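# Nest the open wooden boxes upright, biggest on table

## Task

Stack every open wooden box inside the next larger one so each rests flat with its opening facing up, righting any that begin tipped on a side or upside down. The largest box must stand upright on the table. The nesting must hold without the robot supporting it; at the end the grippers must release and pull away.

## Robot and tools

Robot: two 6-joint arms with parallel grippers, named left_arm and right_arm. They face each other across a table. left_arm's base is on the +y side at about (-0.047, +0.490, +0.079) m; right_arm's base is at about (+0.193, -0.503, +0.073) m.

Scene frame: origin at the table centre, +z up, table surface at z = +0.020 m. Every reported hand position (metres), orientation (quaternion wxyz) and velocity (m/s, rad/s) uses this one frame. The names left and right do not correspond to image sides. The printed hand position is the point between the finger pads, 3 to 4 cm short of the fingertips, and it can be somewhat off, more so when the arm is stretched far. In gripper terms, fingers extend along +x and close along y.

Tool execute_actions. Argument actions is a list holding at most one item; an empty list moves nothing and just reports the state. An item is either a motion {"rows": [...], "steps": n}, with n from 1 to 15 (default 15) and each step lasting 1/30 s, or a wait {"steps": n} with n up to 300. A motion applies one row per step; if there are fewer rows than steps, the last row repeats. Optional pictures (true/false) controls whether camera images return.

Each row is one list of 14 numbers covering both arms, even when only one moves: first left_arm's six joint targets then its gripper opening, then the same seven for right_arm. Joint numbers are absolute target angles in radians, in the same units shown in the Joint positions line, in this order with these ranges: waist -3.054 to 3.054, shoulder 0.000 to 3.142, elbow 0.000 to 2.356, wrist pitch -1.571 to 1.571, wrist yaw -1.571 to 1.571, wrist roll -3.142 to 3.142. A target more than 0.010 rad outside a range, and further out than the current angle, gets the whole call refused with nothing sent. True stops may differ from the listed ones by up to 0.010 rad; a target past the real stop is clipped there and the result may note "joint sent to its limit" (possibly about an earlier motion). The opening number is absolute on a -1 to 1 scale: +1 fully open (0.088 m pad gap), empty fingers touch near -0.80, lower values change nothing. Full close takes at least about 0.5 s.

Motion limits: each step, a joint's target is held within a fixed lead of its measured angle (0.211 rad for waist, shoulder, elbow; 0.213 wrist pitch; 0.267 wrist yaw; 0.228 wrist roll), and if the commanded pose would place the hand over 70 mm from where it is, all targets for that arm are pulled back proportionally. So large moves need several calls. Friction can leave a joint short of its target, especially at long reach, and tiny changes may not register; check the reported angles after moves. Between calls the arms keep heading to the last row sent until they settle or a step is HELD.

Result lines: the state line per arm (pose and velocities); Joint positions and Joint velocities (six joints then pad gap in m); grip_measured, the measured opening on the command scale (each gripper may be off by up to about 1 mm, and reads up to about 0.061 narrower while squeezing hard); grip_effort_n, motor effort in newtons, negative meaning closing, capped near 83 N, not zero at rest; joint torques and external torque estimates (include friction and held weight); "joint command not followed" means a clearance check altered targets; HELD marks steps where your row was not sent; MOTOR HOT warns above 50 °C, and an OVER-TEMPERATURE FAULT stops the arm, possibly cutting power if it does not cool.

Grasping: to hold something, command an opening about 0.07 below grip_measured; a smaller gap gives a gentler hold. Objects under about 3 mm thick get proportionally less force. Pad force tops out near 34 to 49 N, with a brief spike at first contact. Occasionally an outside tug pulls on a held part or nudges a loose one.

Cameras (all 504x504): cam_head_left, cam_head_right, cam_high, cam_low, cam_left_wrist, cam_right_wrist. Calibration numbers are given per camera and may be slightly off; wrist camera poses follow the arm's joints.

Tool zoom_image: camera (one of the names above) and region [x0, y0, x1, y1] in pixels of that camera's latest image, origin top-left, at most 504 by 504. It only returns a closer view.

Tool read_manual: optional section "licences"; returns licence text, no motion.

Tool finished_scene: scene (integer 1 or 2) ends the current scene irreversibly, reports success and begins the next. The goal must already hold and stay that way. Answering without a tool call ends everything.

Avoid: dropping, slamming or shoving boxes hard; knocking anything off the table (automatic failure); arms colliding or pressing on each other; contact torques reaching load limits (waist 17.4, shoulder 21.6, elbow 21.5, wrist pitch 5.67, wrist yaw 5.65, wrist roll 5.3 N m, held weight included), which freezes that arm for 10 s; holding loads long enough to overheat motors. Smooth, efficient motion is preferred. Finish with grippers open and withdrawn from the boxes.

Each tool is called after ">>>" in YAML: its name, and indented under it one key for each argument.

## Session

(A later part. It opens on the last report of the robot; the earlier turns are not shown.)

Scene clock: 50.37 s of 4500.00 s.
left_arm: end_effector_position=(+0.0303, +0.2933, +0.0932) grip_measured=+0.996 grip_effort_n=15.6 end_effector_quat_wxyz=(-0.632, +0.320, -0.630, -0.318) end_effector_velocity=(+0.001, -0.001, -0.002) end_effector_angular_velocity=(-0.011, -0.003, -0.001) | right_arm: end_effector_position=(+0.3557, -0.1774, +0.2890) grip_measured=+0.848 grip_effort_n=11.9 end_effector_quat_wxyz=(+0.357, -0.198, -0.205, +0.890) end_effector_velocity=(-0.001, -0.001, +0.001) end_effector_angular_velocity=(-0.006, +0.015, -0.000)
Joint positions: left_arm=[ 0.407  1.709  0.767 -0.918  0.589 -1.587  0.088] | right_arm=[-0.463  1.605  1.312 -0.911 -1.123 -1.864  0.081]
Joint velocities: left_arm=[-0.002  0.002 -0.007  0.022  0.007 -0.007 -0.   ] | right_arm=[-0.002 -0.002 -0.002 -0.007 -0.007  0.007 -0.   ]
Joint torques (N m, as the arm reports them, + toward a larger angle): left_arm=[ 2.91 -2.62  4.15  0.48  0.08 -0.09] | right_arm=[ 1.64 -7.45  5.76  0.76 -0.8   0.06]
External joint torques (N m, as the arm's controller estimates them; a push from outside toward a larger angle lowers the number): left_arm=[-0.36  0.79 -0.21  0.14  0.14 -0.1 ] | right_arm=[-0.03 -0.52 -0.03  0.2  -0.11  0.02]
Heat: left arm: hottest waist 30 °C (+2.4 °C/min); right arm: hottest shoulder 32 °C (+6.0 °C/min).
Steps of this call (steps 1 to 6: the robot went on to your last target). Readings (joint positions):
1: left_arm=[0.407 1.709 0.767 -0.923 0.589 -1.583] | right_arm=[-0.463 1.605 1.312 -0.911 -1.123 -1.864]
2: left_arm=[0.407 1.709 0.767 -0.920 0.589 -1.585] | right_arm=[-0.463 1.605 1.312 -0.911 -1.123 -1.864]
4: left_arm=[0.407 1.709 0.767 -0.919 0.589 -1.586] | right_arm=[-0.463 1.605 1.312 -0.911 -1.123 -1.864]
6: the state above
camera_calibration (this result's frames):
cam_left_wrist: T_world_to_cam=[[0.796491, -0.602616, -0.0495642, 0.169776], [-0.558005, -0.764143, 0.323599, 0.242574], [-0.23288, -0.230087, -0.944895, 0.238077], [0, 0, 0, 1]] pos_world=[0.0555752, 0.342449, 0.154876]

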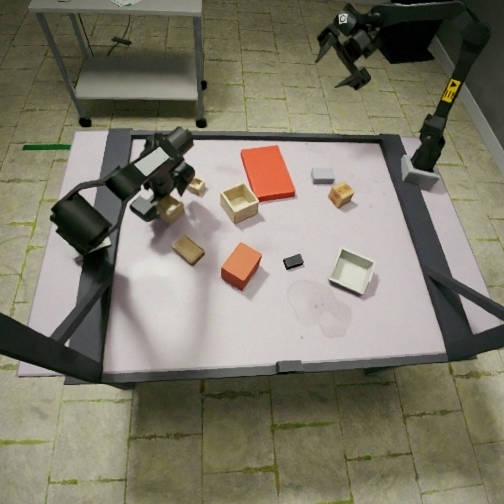

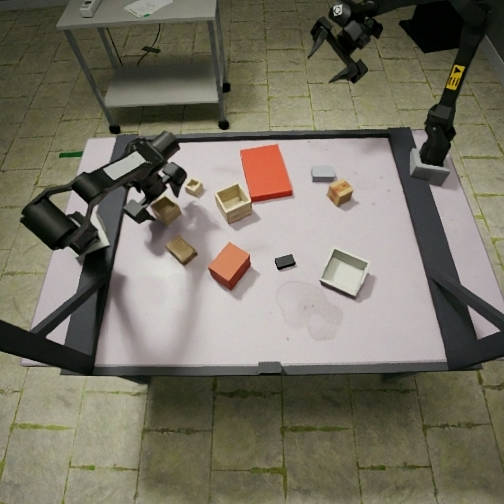

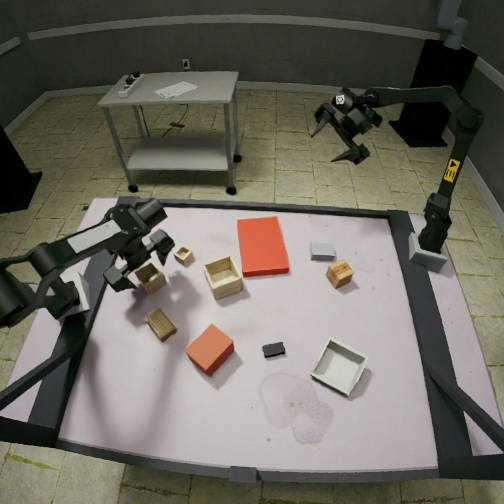

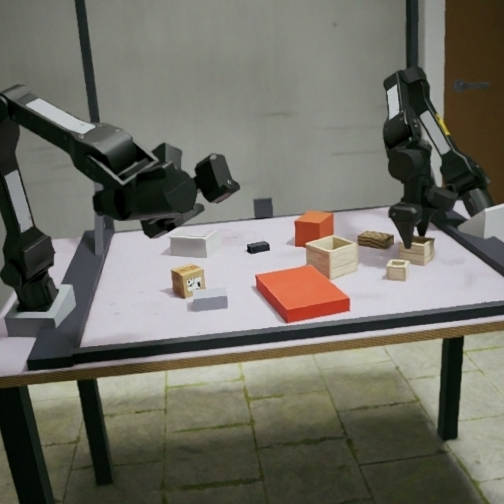

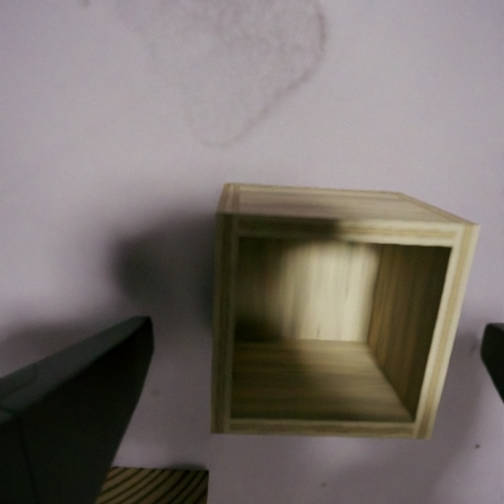

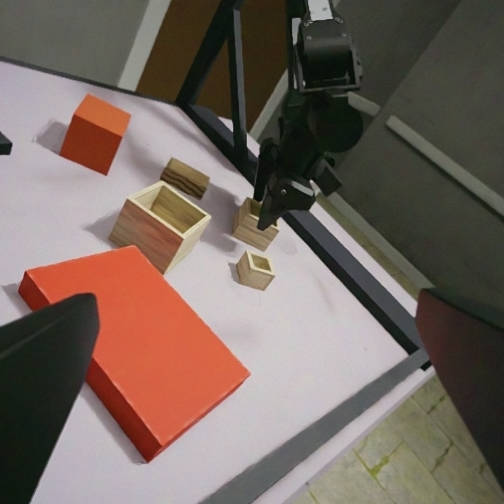

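>>> execute_actions:
  actions:
    - {"rows":[[0.424,1.75,0.764,-0.893,0.586,-1.57,0.8,-0.463,1.605,1.312,-0.911,-1.123,-1.864,0.85]],"steps":10}
  pictures: false

>>> execute_actions:
  actions:
    - {"rows":[[0.424,1.75,0.764,-0.893,0.586,-1.57,0.15,-0.463,1.605,1.312,-0.911,-1.123,-1.864,0.85]],"steps":13}

>>> zoom_image:
  camera: "cam_low"
  region: [370, 170, 484, 284]

Scene clock: 52.17 s of 4500.00 s.
left_arm: end_effector_position=(+0.0369, +0.2951, +0.0896) grip_measured=+0.808 grip_effort_n=-15.6 end_effector_quat_wxyz=(-0.630, +0.320, -0.631, -0.319) end_effector_velocity=(+0.002, -0.000, -0.001) end_effector_angular_velocity=(+0.006, -0.005, -0.011) | right_arm: end_effector_position=(+0.3557, -0.1774, +0.2890) grip_measured=+0.848 grip_effort_n=12.8 end_effector_quat_wxyz=(+0.357, -0.198, -0.205, +0.890) end_effector_velocity=(-0.001, -0.001, +0.001) end_effector_angular_velocity=(+0.004, +0.005, +0.003)
Joint positions: left_arm=[ 0.42   1.741  0.767 -0.895  0.589 -1.573  0.079] | right_arm=[-0.463  1.605  1.312 -0.911 -1.123 -1.864  0.081]
Joint velocities: left_arm=[-0.002  0.007  0.002  0.007 -0.007  0.007 -0.003] | right_arm=[-0.002 -0.002 -0.002 -0.007 -0.007 -0.007 -0.   ]
Joint torques (N m, as the arm reports them, + toward a larger angle): left_arm=[ 3.56 -2.19  4.54  0.45 -0.2   0.09] | right_arm=[ 1.72 -7.61  5.78  0.75 -0.79  0.05]
External joint torques (N m, as the arm's controller estimates them; a push from outside toward a larger angle lowers the number): left_arm=[ 0.26  1.37  0.09  0.06 -0.14  0.08] | right_arm=[ 0.05 -0.71  0.01  0.2  -0.1   0.01]
Heat: left arm: hottest waist 30 °C (+2.3 °C/min); right arm: hottest shoulder 32 °C (+5.8 °C/min).
Steps of this call (steps 1 to 15: the robot went on to your last target; steps 16 to 44: nothing new was sent; steps 45 to 54: all 10 steps of this action). Readings (joint positions):
45: left_arm=[0.407 1.713 0.767 -0.915 0.589 -1.586] | right_arm=[-0.463 1.605 1.312 -0.911 -1.123 -1.864]
46: left_arm=[0.410 1.719 0.767 -0.907 0.589 -1.583] | right_arm=[-0.463 1.605 1.312 -0.911 -1.123 -1.864]
48: left_arm=[0.416 1.734 0.767 -0.899 0.589 -1.577] | right_arm=[-0.463 1.605 1.312 -0.911 -1.123 -1.864]
52: left_arm=[0.420 1.741 0.767 -0.895 0.589 -1.573] | right_arm=[-0.463 1.605 1.312 -0.911 -1.123 -1.864]
54: the state above

Scene clock: 52.60 s of 4500.00 s.
left_arm: end_effector_position=(+0.0377, +0.2953, +0.0898) grip_measured=+0.363 grip_effort_n=-83.5 end_effector_quat_wxyz=(-0.631, +0.321, -0.631, -0.318) end_effector_velocity=(+0.001, +0.003, -0.001) end_effector_angular_velocity=(+0.018, -0.014, +0.004) | right_arm: end_effector_position=(+0.3557, -0.1774, +0.2890) grip_measured=+0.848 grip_effort_n=12.3 end_effector_quat_wxyz=(+0.357, -0.198, -0.205, +0.890) end_effector_velocity=(-0.002, -0.003, +0.000) end_effector_angular_velocity=(-0.007, +0.014, +0.006)
Joint positions: left_arm=[ 0.422  1.742  0.767 -0.894  0.588 -1.572  0.057] | right_arm=[-0.463  1.605  1.312 -0.911 -1.123 -1.864  0.081]
Joint velocities: left_arm=[-0.002 -0.002 -0.007  0.007 -0.022 -0.007 -0.   ] | right_arm=[-0.002 -0.002 -0.002 -0.022 -0.007 -0.007 -0.   ]
Joint torques (N m, as the arm reports them, + toward a larger angle): left_arm=[ 3.44 -2.44  4.5   0.4  -0.15  0.06] | right_arm=[ 1.67 -7.37  5.65  0.8  -0.75  0.02]
External joint torques (N m, as the arm's controller estimates them; a push from outside toward a larger angle lowers the number): left_arm=[ 0.12  1.11  0.12  0.03 -0.09  0.05] | right_arm=[-0.01 -0.45 -0.14  0.25 -0.06 -0.02]
Heat: left arm: hottest waist 30 °C (+2.3 °C/min); right arm: hottest shoulder 32 °C (+5.7 °C/min).
Steps of this call (steps 1 to 13: all 13 steps of this action). Readings (joint positions):
1: left_arm=[0.420 1.741 0.767 -0.895 0.589 -1.573] | right_arm=[-0.463 1.605 1.312 -0.911 -1.123 -1.864]
2: left_arm=[0.420 1.742 0.767 -0.895 0.589 -1.573] | right_arm=[-0.463 1.605 1.312 -0.911 -1.123 -1.864]
4: left_arm=[0.420 1.742 0.767 -0.895 0.589 -1.573] | right_arm=[-0.463 1.605 1.312 -0.911 -1.123 -1.864]
8: left_arm=[0.422 1.742 0.767 -0.894 0.589 -1.572] | right_arm=[-0.463 1.605 1.312 -0.911 -1.123 -1.864]
13: the state above
camera_calibration (this result's frames):
cam_left_wrist: T_world_to_cam=[[0.798009, -0.600662, -0.0488508, 0.164225], [-0.555505, -0.764596, 0.326814, 0.249072], [-0.233656, -0.233664, -0.943825, 0.238129], [0, 0, 0, 1]] pos_world=[0.0629477, 0.344725, 0.151375]

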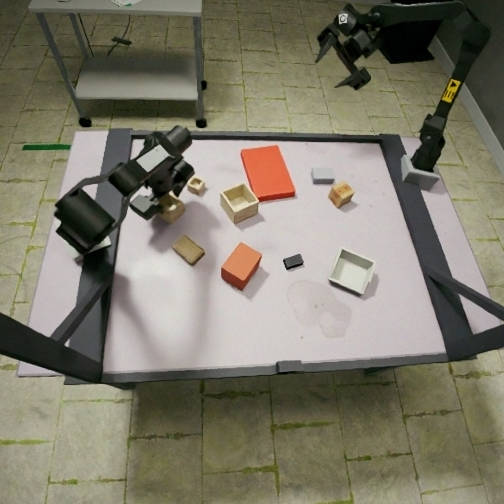

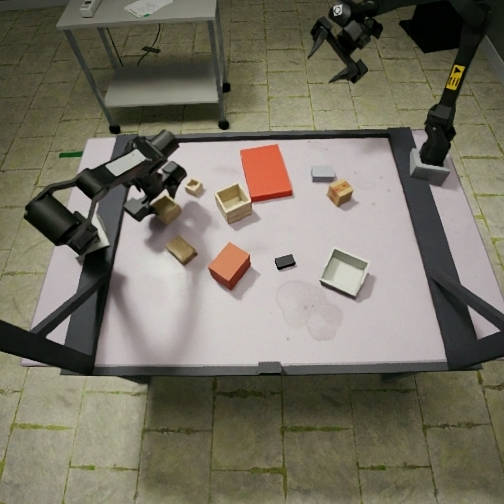

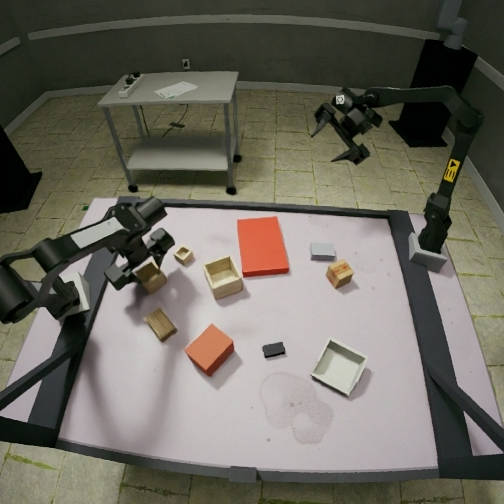

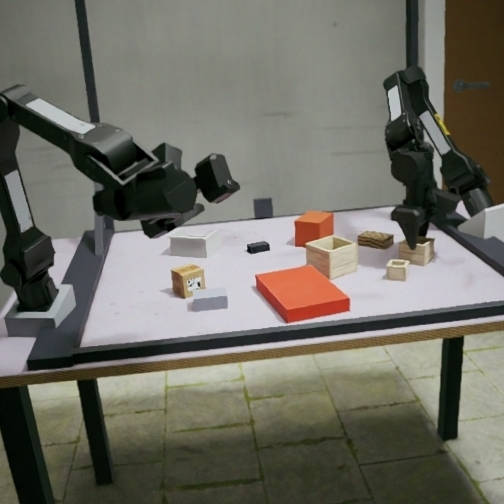

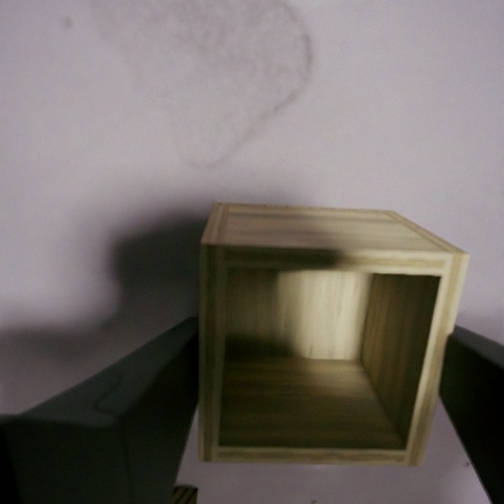

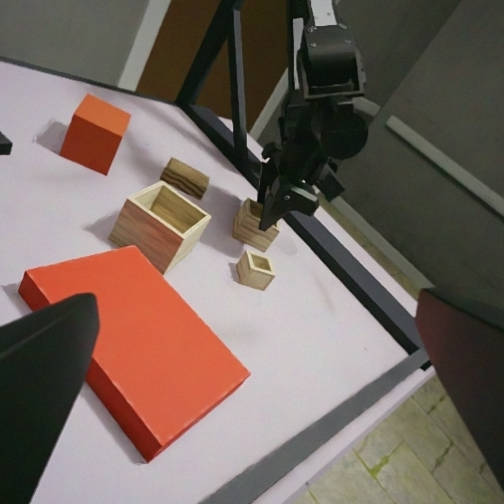

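Region (370, 170, 484, 284) of cam_low's 504x504 image, scaled by 4.421, with more detail than that image has.

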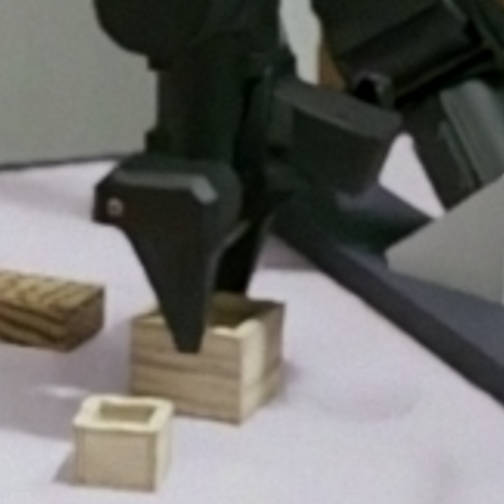

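>>> zoom_image:
  camera: "cam_high"
  region: [130, 230, 260, 360]

Region (130, 230, 260, 360) of cam_high's 504x504 image, scaled by 3.877, with more detail than that image has.

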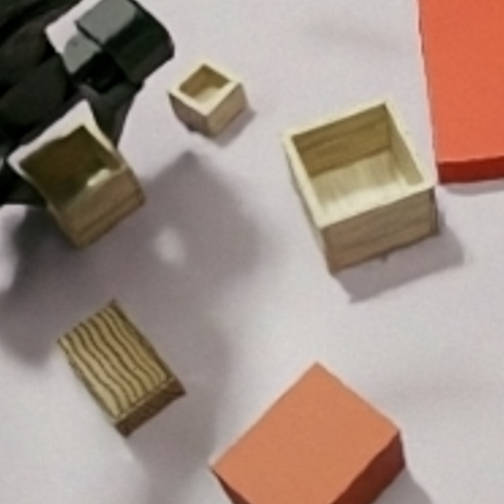

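>>> execute_actions:
  actions:
    - {"rows":[[0.455,1.725,0.81,-0.97,0.577,-1.535,0.15,-0.463,1.605,1.312,-0.911,-1.123,-1.864,0.85],[0.455,1.725,0.81,-0.97,0.577,-1.535,0.15,-0.463,1.605,1.312,-0.911,-1.123,-1.864,0.85],[0.455,1.725,0.81,-0.97,0.577,-1.535,0.15,-0.463,1.605,1.312,-0.911,-1.123,-1.864,0.85],[0.485,1.715,0.86,-1.05,0.567,-1.5,0.15,-0.463,1.605,1.312,-0.911,-1.123,-1.864,0.85],[0.485,1.715,0.86,-1.05,0.567,-1.5,0.15,-0.463,1.605,1.312,-0.911,-1.123,-1.864,0.85],[0.485,1.715,0.86,-1.05,0.567,-1.5,0.15,-0.463,1.605,1.312,-0.911,-1.123,-1.864,0.85],[0.485,1.715,0.86,-1.05,0.567,-1.5,0.15,-0.463,1.605,1.312,-0.911,-1.123,-1.864,0.85],[0.55,1.7,0.96,-1.205,0.548,-1.43,0.15,-0.463,1.605,1.312,-0.911,-1.123,-1.864,0.85]],"steps":14}
  pictures: false

>>> execute_actions:
  actions:
    - {"rows":[[0.38,1.9,1.39,-1.33,0.59,-1.4,0.15,-0.463,1.605,1.312,-0.911,-1.123,-1.864,0.85]],"steps":12}
  pictures: false

>>> execute_actions:
  actions:
    - {"rows":[[0.209,2.165,1.815,-1.372,0.635,-1.372,0.15,-0.463,1.605,1.312,-0.911,-1.123,-1.864,0.85]],"steps":15}

>>> zoom_image:
  camera: "cam_low"
  region: [280, 170, 400, 290]

>>> zoom_image:
  camera: "cam_high"
  region: [160, 190, 290, 320]

Scene clock: 56.27 s of 4500.00 s.
left_arm: end_effector_position=(+0.0367, +0.2918, +0.1491) grip_measured=+0.363 grip_effort_n=-83.5 end_effector_quat_wxyz=(-0.629, +0.324, -0.632, -0.318) end_effector_velocity=(-0.017, +0.006, +0.027) end_effector_angular_velocity=(+0.049, +0.038, +0.004) | right_arm: end_effector_position=(+0.3557, -0.1774, +0.2890) grip_measured=+0.848 grip_effort_n=12.3 end_effector_quat_wxyz=(+0.357, -0.198, -0.205, +0.890) end_effector_velocity=(-0.003, -0.003, -0.001) end_effector_angular_velocity=(-0.011, +0.017, +0.007)
Joint positions: left_arm=[ 0.545  1.705  0.95  -1.188  0.554 -1.439  0.057] | right_arm=[-0.463  1.605  1.312 -0.911 -1.123 -1.864  0.081]
Joint velocities: left_arm=[ 0.032 -0.027  0.085 -0.198 -0.037  0.066 -0.   ] | right_arm=[-0.002 -0.002 -0.007 -0.022 -0.007 -0.007  0.   ]
Joint torques (N m, as the arm reports them, + toward a larger angle): left_arm=[ 3.31 -3.61  5.7   0.16 -0.25  0.08] | right_arm=[ 1.79 -7.52  5.84  0.75 -0.75  0.02]
External joint torques (N m, as the arm's controller estimates them; a push from outside toward a larger angle lowers the number): left_arm=[ 0.29 -0.86  1.5  -0.13 -0.18  0.08] | right_arm=[ 0.16 -0.68  0.1   0.2  -0.07 -0.01]
Heat: left arm: hottest waist 30 °C (+2.1 °C/min); right arm: hottest shoulder 33 °C (+6.4 °C/min).
Steps of this call (steps 1 to 15: the robot went on to your last target; steps 16 to 90: nothing new was sent; then 0.20 s passed at rest; steps 91 to 104: all 14 steps of this action). Readings (joint positions):
91: left_arm=[0.424 1.742 0.771 -0.903 0.588 -1.565] | right_arm=[-0.463 1.605 1.312 -0.911 -1.123 -1.864]
92: left_arm=[0.430 1.742 0.778 -0.928 0.586 -1.557] | right_arm=[-0.463 1.605 1.312 -0.911 -1.123 -1.864]
94: left_arm=[0.445 1.738 0.793 -0.961 0.581 -1.540] | right_arm=[-0.463 1.605 1.312 -0.911 -1.123 -1.864]
98: left_arm=[0.480 1.726 0.852 -1.048 0.571 -1.498] | right_arm=[-0.463 1.605 1.312 -0.911 -1.123 -1.864]
104: the state above

Scene clock: 56.67 s of 4500.00 s.
left_arm: end_effector_position=(+0.0457, +0.1959, +0.1794) grip_measured=+0.363 grip_effort_n=-83.5 end_effector_quat_wxyz=(-0.668, +0.248, -0.658, -0.244) end_effector_velocity=(-0.014, +0.013, -0.004) end_effector_angular_velocity=(+0.064, +0.064, +0.061) | right_arm: end_effector_position=(+0.3557, -0.1774, +0.2890) grip_measured=+0.848 grip_effort_n=12.3 end_effector_quat_wxyz=(+0.357, -0.198, -0.205, +0.890) end_effector_velocity=(-0.001, -0.001, +0.001) end_effector_angular_velocity=(+0.004, +0.005, +0.003)
Joint positions: left_arm=[ 0.377  1.889  1.383 -1.325  0.589 -1.403  0.057] | right_arm=[-0.463  1.605  1.312 -0.911 -1.123 -1.864  0.081]
Joint velocities: left_arm=[-0.007  0.007 -0.002 -0.095 -0.007 -0.007 -0.   ] | right_arm=[-0.002 -0.002 -0.002 -0.007 -0.007 -0.007 -0.   ]
Joint torques (N m, as the arm reports them, + toward a larger angle): left_arm=[ 4.85 -3.63  5.6   0.09 -0.04  0.06] | right_arm=[ 1.86 -7.19  5.87  0.77 -0.79  0.03]
External joint torques (N m, as the arm's controller estimates them; a push from outside toward a larger angle lowers the number): left_arm=[ 0.29  0.67  1.37 -0.18  0.06  0.06] | right_arm=[ 0.18 -0.24  0.1   0.23 -0.09  0.  ]
Heat: left arm: hottest waist 30 °C (+2.1 °C/min); right arm: hottest shoulder 33 °C (+6.4 °C/min).
Steps of this call (steps 1 to 12: all 12 steps of this action). Readings (joint positions):
1: left_arm=[0.536 1.726 0.973 -1.220 0.549 -1.431] | right_arm=[-0.463 1.605 1.312 -0.911 -1.123 -1.864]
2: left_arm=[0.502 1.770 1.027 -1.280 0.557 -1.425] | right_arm=[-0.463 1.605 1.312 -0.911 -1.123 -1.864]
4: left_arm=[0.425 1.852 1.138 -1.286 0.576 -1.411] | right_arm=[-0.463 1.605 1.312 -0.911 -1.123 -1.864]
8: left_arm=[0.377 1.890 1.326 -1.316 0.588 -1.404] | right_arm=[-0.463 1.605 1.312 -0.911 -1.123 -1.864]
12: the state above

Scene clock: 57.17 s of 4500.00 s.
left_arm: end_effector_position=(+0.0491, +0.0968, +0.1623) grip_measured=+0.363 grip_effort_n=-83.5 end_effector_quat_wxyz=(-0.689, +0.169, -0.685, -0.166) end_effector_velocity=(+0.010, +0.012, -0.015) end_effector_angular_velocity=(+0.060, +0.041, +0.070) | right_arm: end_effector_position=(+0.3557, -0.1774, +0.2890) grip_measured=+0.848 grip_effort_n=12.3 end_effector_quat_wxyz=(+0.357, -0.198, -0.205, +0.890) end_effector_velocity=(+0.000, -0.002, +0.000) end_effector_angular_velocity=(-0.012, +0.002, -0.005)
Joint positions: left_arm=[ 0.203  2.15   1.805 -1.37   0.634 -1.375  0.057] | right_arm=[-0.463  1.605  1.312 -0.911 -1.123 -1.864  0.081]
Joint velocities: left_arm=[ 0.007  0.056 -0.002 -0.037 -0.007 -0.007 -0.   ] | right_arm=[-0.002 -0.007 -0.002 -0.007  0.007  0.007 -0.001]
Joint torques (N m, as the arm reports them, + toward a larger angle): left_arm=[ 6.4  -5.4   6.17  0.18 -0.04  0.07] | right_arm=[ 1.55 -7.3   5.84  0.76 -0.78  0.  ]
External joint torques (N m, as the arm's controller estimates them; a push from outside toward a larger angle lowers the number): left_arm=[ 0.38  1.54  1.7  -0.16  0.03  0.07] | right_arm=[-0.12 -0.29  0.01  0.21 -0.08 -0.04]
Heat: left arm: hottest waist 30 °C (+2.1 °C/min); right arm: hottest shoulder 33 °C (+6.3 °C/min).
Steps of this call (steps 1 to 15: all 15 steps of this action). Readings (joint positions):
1: left_arm=[0.371 1.913 1.403 -1.349 0.588 -1.398] | right_arm=[-0.463 1.605 1.312 -0.911 -1.123 -1.864]
2: left_arm=[0.344 1.960 1.460 -1.377 0.598 -1.394] | right_arm=[-0.463 1.605 1.312 -0.911 -1.123 -1.864]
4: left_arm=[0.271 2.065 1.584 -1.350 0.620 -1.380] | right_arm=[-0.463 1.605 1.312 -0.911 -1.123 -1.864]
8: left_arm=[0.216 2.143 1.760 -1.361 0.631 -1.375] | right_arm=[-0.463 1.605 1.312 -0.911 -1.123 -1.864]
15: the state above
camera_calibration (this result's frames):
cam_left_wrist: T_world_to_cam=[[0.448723, -0.89242, -0.0472663, 0.0845522], [-0.839062, -0.438919, 0.321442, 0.0632215], [-0.307607, -0.104579, -0.945749, 0.254246], [0, 0, 0, 1]] pos_world=[0.093314, 0.129794, 0.224127]

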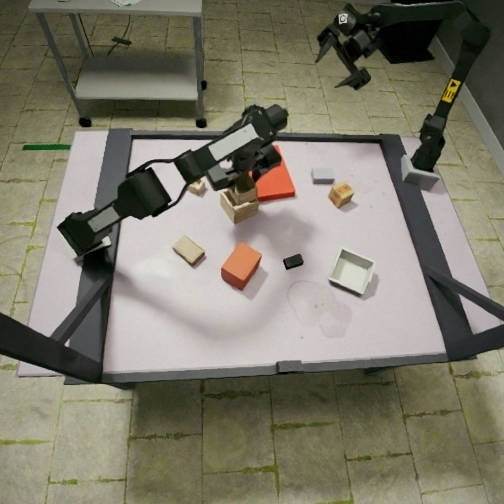

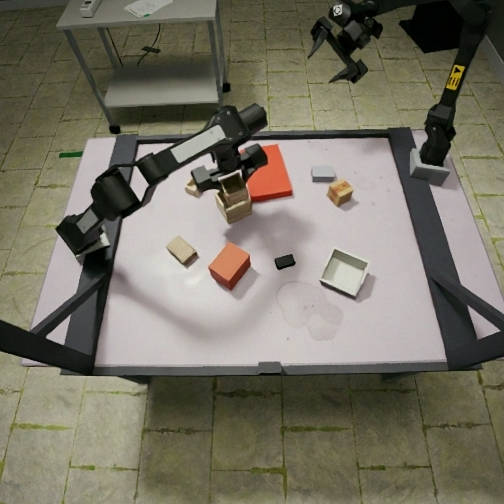

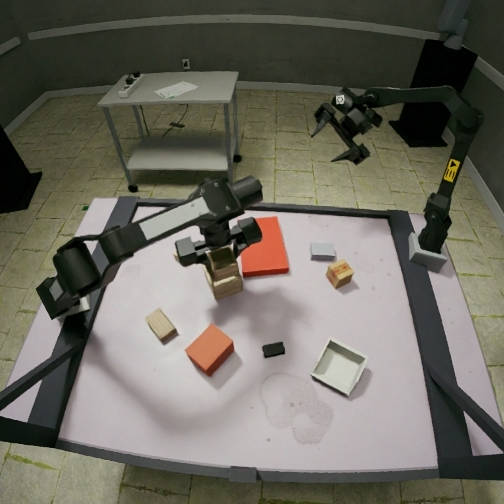

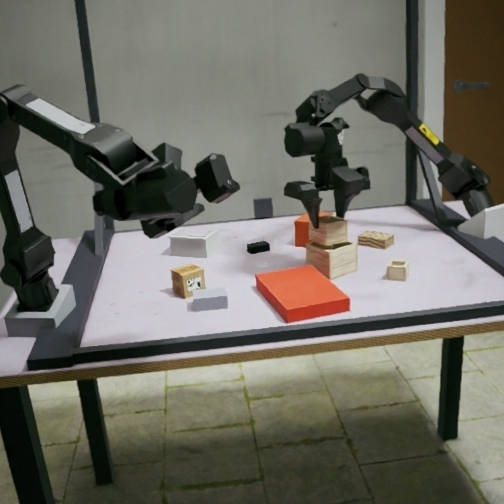

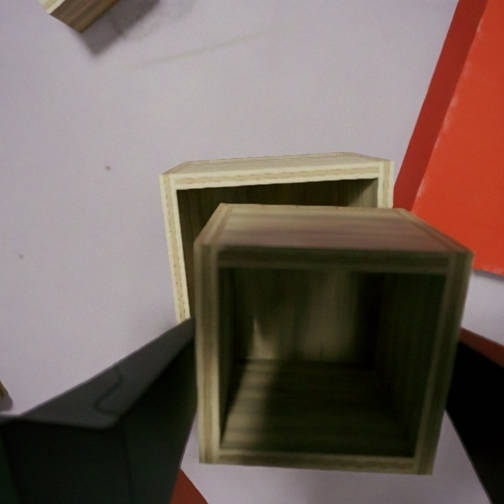

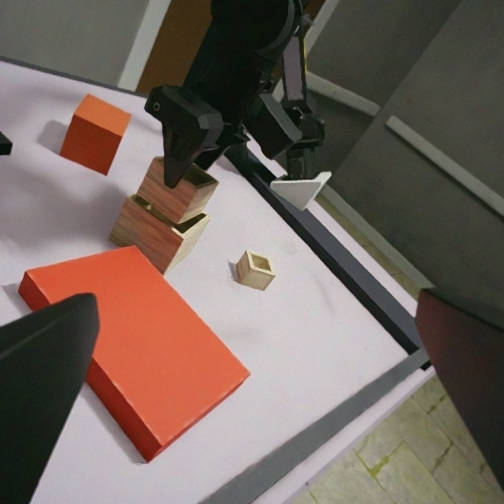

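Region (280, 170, 400, 290) of cam_low's 504x504 image, scaled by 4.200, with more detail than that image has.

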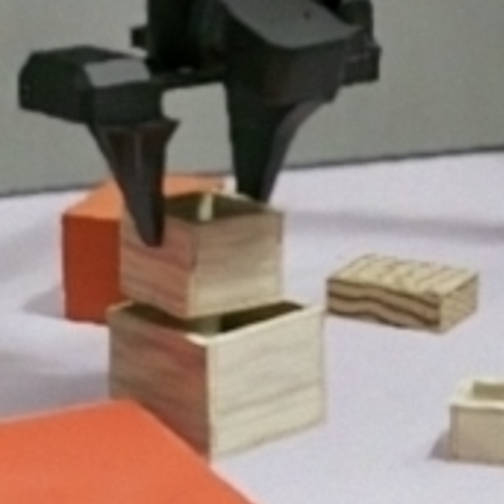

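Region (160, 190, 290, 320) of cam_high's 504x504 image, scaled by 3.877, with more detail than that image has.

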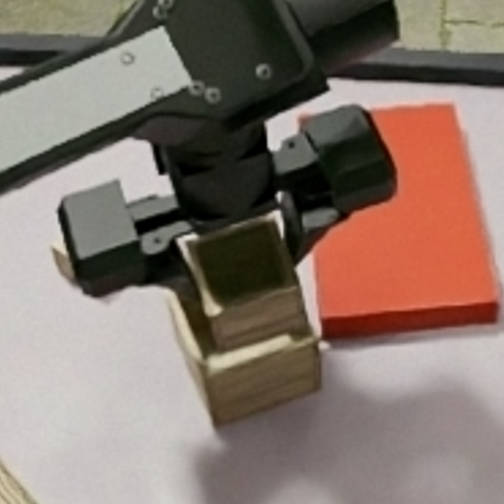

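>>> execute_actions:
  actions:
    - {"rows":[[0.216,2.11,1.735,-1.351,0.635,-1.46,0.15,-0.463,1.605,1.312,-0.911,-1.123,-1.864,0.85]],"steps":15}

>>> zoom_image:
  camera: "cam_low"
  region: [280, 170, 400, 290]

Scene clock: 59.37 s of 4500.00 s.
left_arm: end_effector_position=(+0.0487, +0.1076, +0.1583) grip_measured=+0.363 grip_effort_n=-83.5 end_effector_quat_wxyz=(-0.677, +0.200, -0.678, -0.204) end_effector_velocity=(-0.001, +0.002, -0.000) end_effector_angular_velocity=(+0.011, -0.001, +0.010) | right_arm: end_effector_position=(+0.3557, -0.1774, +0.2890) grip_measured=+0.848 grip_effort_n=12.3 end_effector_quat_wxyz=(+0.357, -0.198, -0.205, +0.890) end_effector_velocity=(-0.001, -0.001, +0.001) end_effector_angular_velocity=(+0.010, +0.018, +0.007)
Joint positions: left_arm=[ 0.211  2.126  1.742 -1.352  0.634 -1.457  0.057] | right_arm=[-0.463  1.605  1.312 -0.911 -1.123 -1.864  0.081]
Joint velocities: left_arm=[-0.002 -0.002 -0.002 -0.007 -0.007 -0.007 -0.   ] | right_arm=[-0.002  0.002 -0.002 -0.007 -0.022 -0.007 -0.   ]
Joint torques (N m, as the arm reports them, + toward a larger angle): left_arm=[ 6.31 -8.43  4.28  0.42 -0.02 -0.09] | right_arm=[ 1.49 -7.35  5.75  0.72 -0.78  0.09]
External joint torques (N m, as the arm's controller estimates them; a push from outside toward a larger angle lowers the number): left_arm=[ 0.34 -1.69 -0.22  0.09  0.05 -0.09] | right_arm=[-0.19 -0.45 -0.05  0.16 -0.08  0.06]
Heat: left arm: hottest waist 31 °C (+3.0 °C/min); right arm: hottest shoulder 33 °C (+6.1 °C/min).
Steps of this call (steps 1 to 15: the robot went on to your last target; steps 16 to 51: nothing new was sent; steps 52 to 66: all 15 steps of this action). Readings (joint positions):
52: left_arm=[0.204 2.152 1.798 -1.365 0.634 -1.387] | right_arm=[-0.463 1.605 1.312 -0.911 -1.123 -1.864]
53: left_arm=[0.205 2.145 1.783 -1.358 0.634 -1.410] | right_arm=[-0.463 1.605 1.312 -0.911 -1.123 -1.864]
55: left_arm=[0.208 2.135 1.759 -1.360 0.634 -1.436] | right_arm=[-0.463 1.605 1.312 -0.911 -1.123 -1.864]
59: left_arm=[0.211 2.130 1.744 -1.354 0.634 -1.453] | right_arm=[-0.463 1.605 1.312 -0.911 -1.123 -1.864]
66: the state above
camera_calibration (this result's frames):
cam_left_wrist: T_world_to_cam=[[0.535676, -0.842378, -0.0587425, 0.0864784], [-0.787722, -0.523557, 0.324626, 0.0749714], [-0.304213, -0.127621, -0.944017, 0.253534], [0, 0, 0, 1]] pos_world=[0.0898606, 0.144456, 0.220083]

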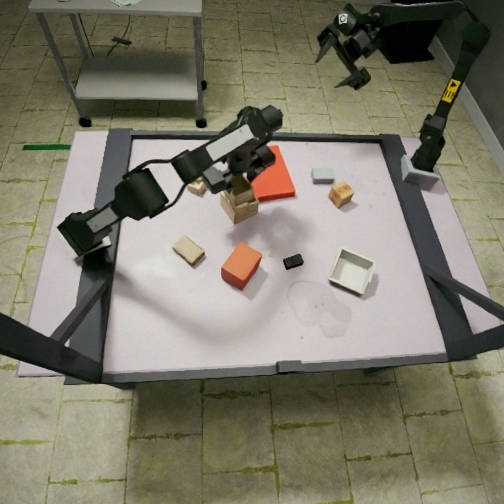

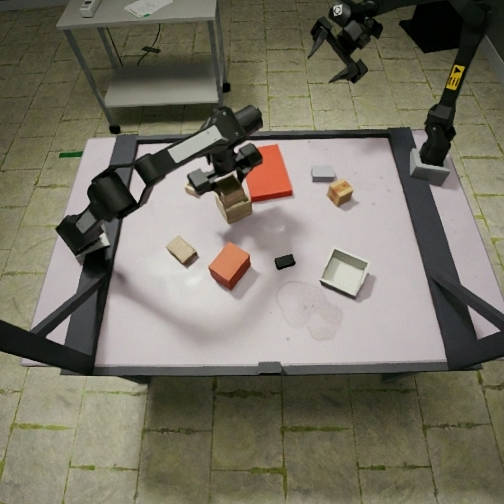

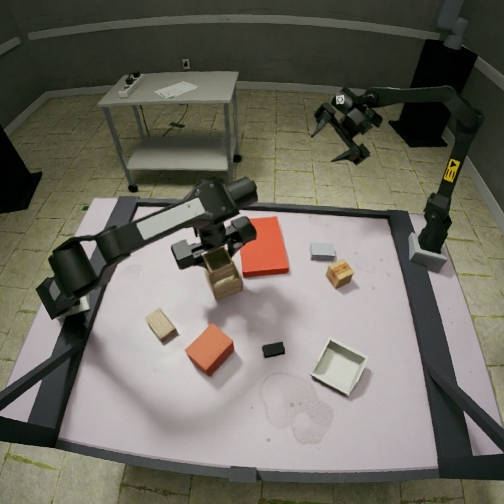

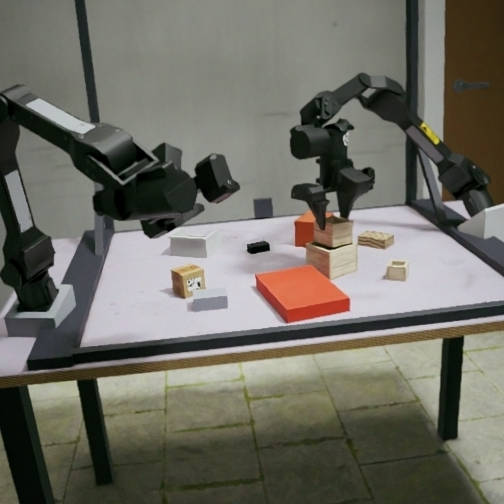

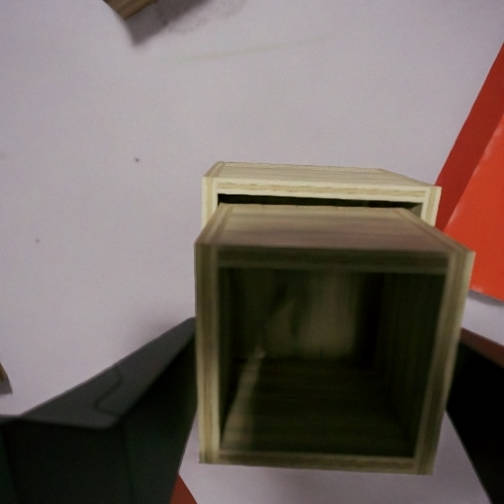

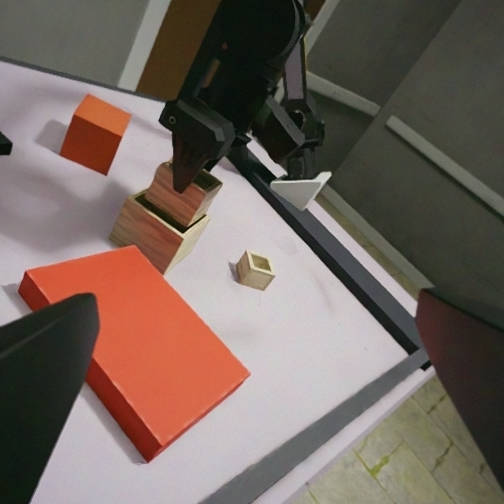

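Region (280, 170, 400, 290) of cam_low's 504x504 image, scaled by 4.200, with more detail than that image has.

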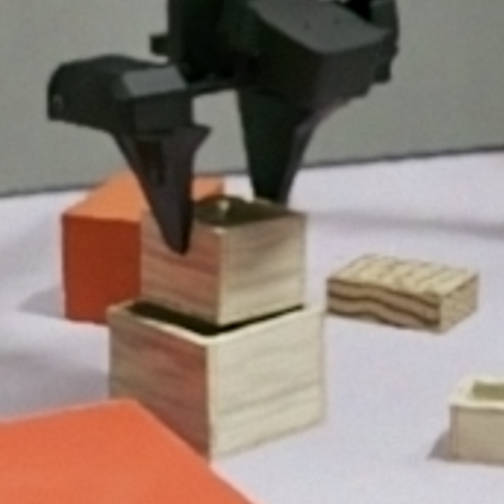

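>>> execute_actions:
  actions:
    - {"rows":[[0.196,2.12,1.712,-1.31,0.637,-1.46,0.15,-0.463,1.605,1.312,-0.911,-1.123,-1.864,0.85],[0.196,2.12,1.712,-1.31,0.637,-1.46,0.15,-0.463,1.605,1.312,-0.911,-1.123,-1.864,0.85],[0.196,2.12,1.712,-1.31,0.637,-1.46,0.15,-0.463,1.605,1.312,-0.911,-1.123,-1.864,0.85],[0.196,2.12,1.712,-1.31,0.637,-1.46,0.15,-0.463,1.605,1.312,-0.911,-1.123,-1.864,0.85],[0.196,2.12,1.712,-1.31,0.637,-1.46,0.15,-0.463,1.605,1.312,-0.911,-1.123,-1.864,0.85],[0.178,2.12,1.678,-1.266,0.641,-1.478,0.15,-0.463,1.605,1.312,-0.911,-1.123,-1.864,0.85]],"steps":15}

>>> zoom_image:
  camera: "cam_low"
  region: [280, 170, 400, 290]

Scene clock: 61.70 s of 4500.00 s.
left_arm: end_effector_position=(+0.0474, +0.1050, +0.1385) grip_measured=+0.363 grip_effort_n=-83.5 end_effector_quat_wxyz=(-0.681, +0.191, -0.680, -0.194) end_effector_velocity=(+0.001, -0.000, -0.000) end_effector_angular_velocity=(+0.001, -0.009, +0.001) | right_arm: end_effector_position=(+0.3557, -0.1774, +0.2890) grip_measured=+0.848 grip_effort_n=12.3 end_effector_quat_wxyz=(+0.357, -0.198, -0.205, +0.890) end_effector_velocity=(-0.002, -0.003, +0.000) end_effector_angular_velocity=(+0.003, +0.003, +0.009)
Joint positions: left_arm=[ 0.175  2.125  1.684 -1.269  0.638 -1.475  0.057] | right_arm=[-0.463  1.605  1.312 -0.911 -1.123 -1.864  0.081]
Joint velocities: left_arm=[-0.002 -0.002 -0.002  0.007 -0.007 -0.007 -0.   ] | right_arm=[-0.002 -0.002 -0.002 -0.022 -0.007 -0.022 -0.   ]
Joint torques (N m, as the arm reports them, + toward a larger angle): left_arm=[ 6.1  -7.37  4.46  0.41  0.04 -0.1 ] | right_arm=[ 1.81 -7.28  5.89  0.79 -0.72  0.04]
External joint torques (N m, as the arm's controller estimates them; a push from outside toward a larger angle lowers the number): left_arm=[ 0.18 -0.4  -0.06  0.07  0.1  -0.1 ] | right_arm=[ 0.13 -0.34  0.09  0.23 -0.03  0.  ]
Heat: left arm: hottest waist 31 °C (+3.0 °C/min); right arm: hottest shoulder 33 °C (+6.0 °C/min).
Steps of this call (steps 1 to 15: the robot went on to your last target; steps 16 to 55: nothing new was sent; steps 56 to 70: all 15 steps of this action). Readings (joint positions):
56: left_arm=[0.211 2.126 1.738 -1.347 0.634 -1.458] | right_arm=[-0.463 1.605 1.312 -0.911 -1.123 -1.864]
57: left_arm=[0.209 2.125 1.733 -1.334 0.634 -1.458] | right_arm=[-0.463 1.605 1.312 -0.911 -1.123 -1.864]
59: left_arm=[0.203 2.125 1.725 -1.321 0.634 -1.458] | right_arm=[-0.463 1.605 1.312 -0.911 -1.123 -1.864]
63: left_arm=[0.188 2.125 1.701 -1.285 0.637 -1.469] | right_arm=[-0.463 1.605 1.312 -0.911 -1.123 -1.864]
70: the state above
camera_calibration (this result's frames):
cam_left_wrist: T_world_to_cam=[[0.513042, -0.856401, -0.058007, 0.0861837], [-0.801992, -0.502339, 0.323211, 0.077682], [-0.305938, -0.1193, -0.944547, 0.233393], [0, 0, 0, 1]] pos_world=[0.0894884, 0.140674, 0.200343]

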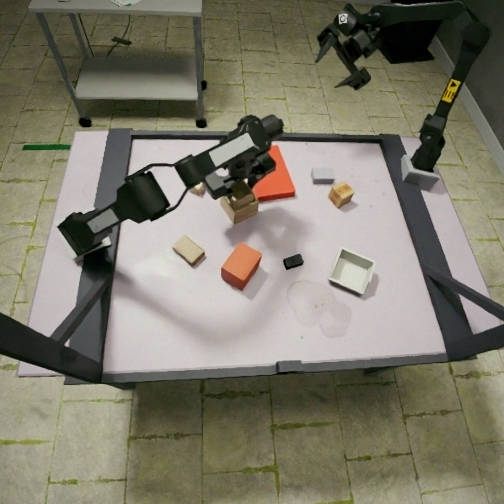

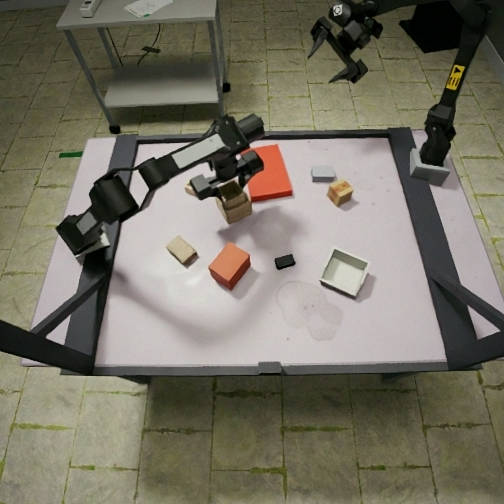

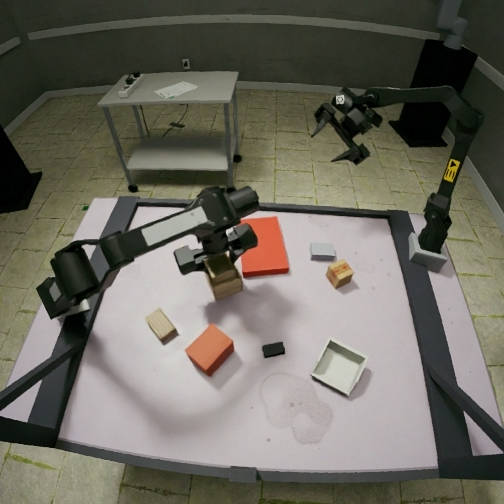

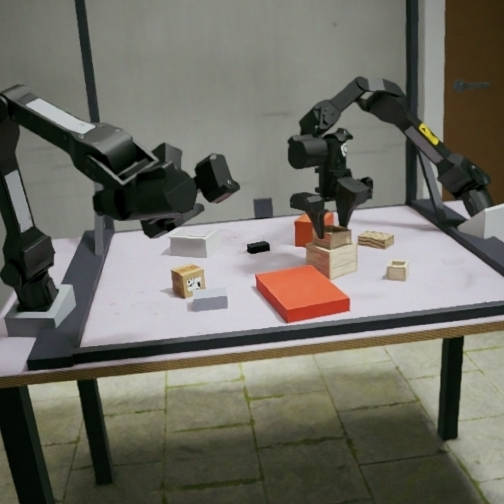

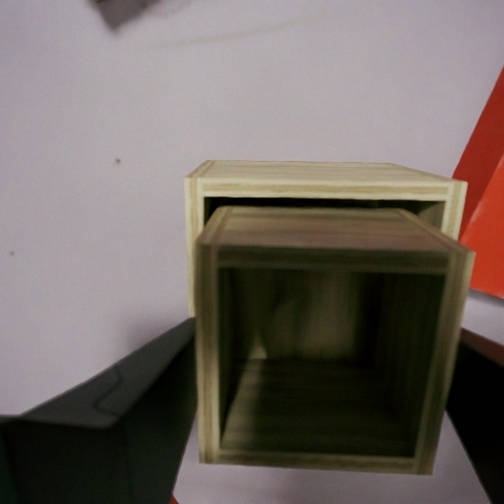

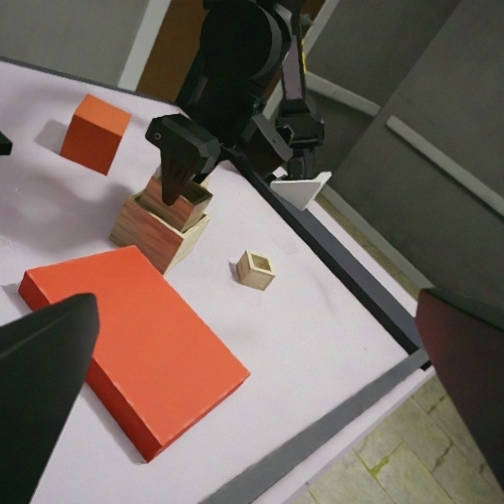

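Region (280, 170, 400, 290) of cam_low's 504x504 image, scaled by 4.200, with more detail than that image has.

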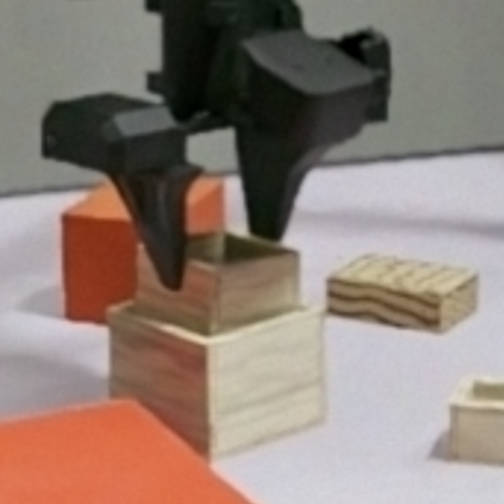

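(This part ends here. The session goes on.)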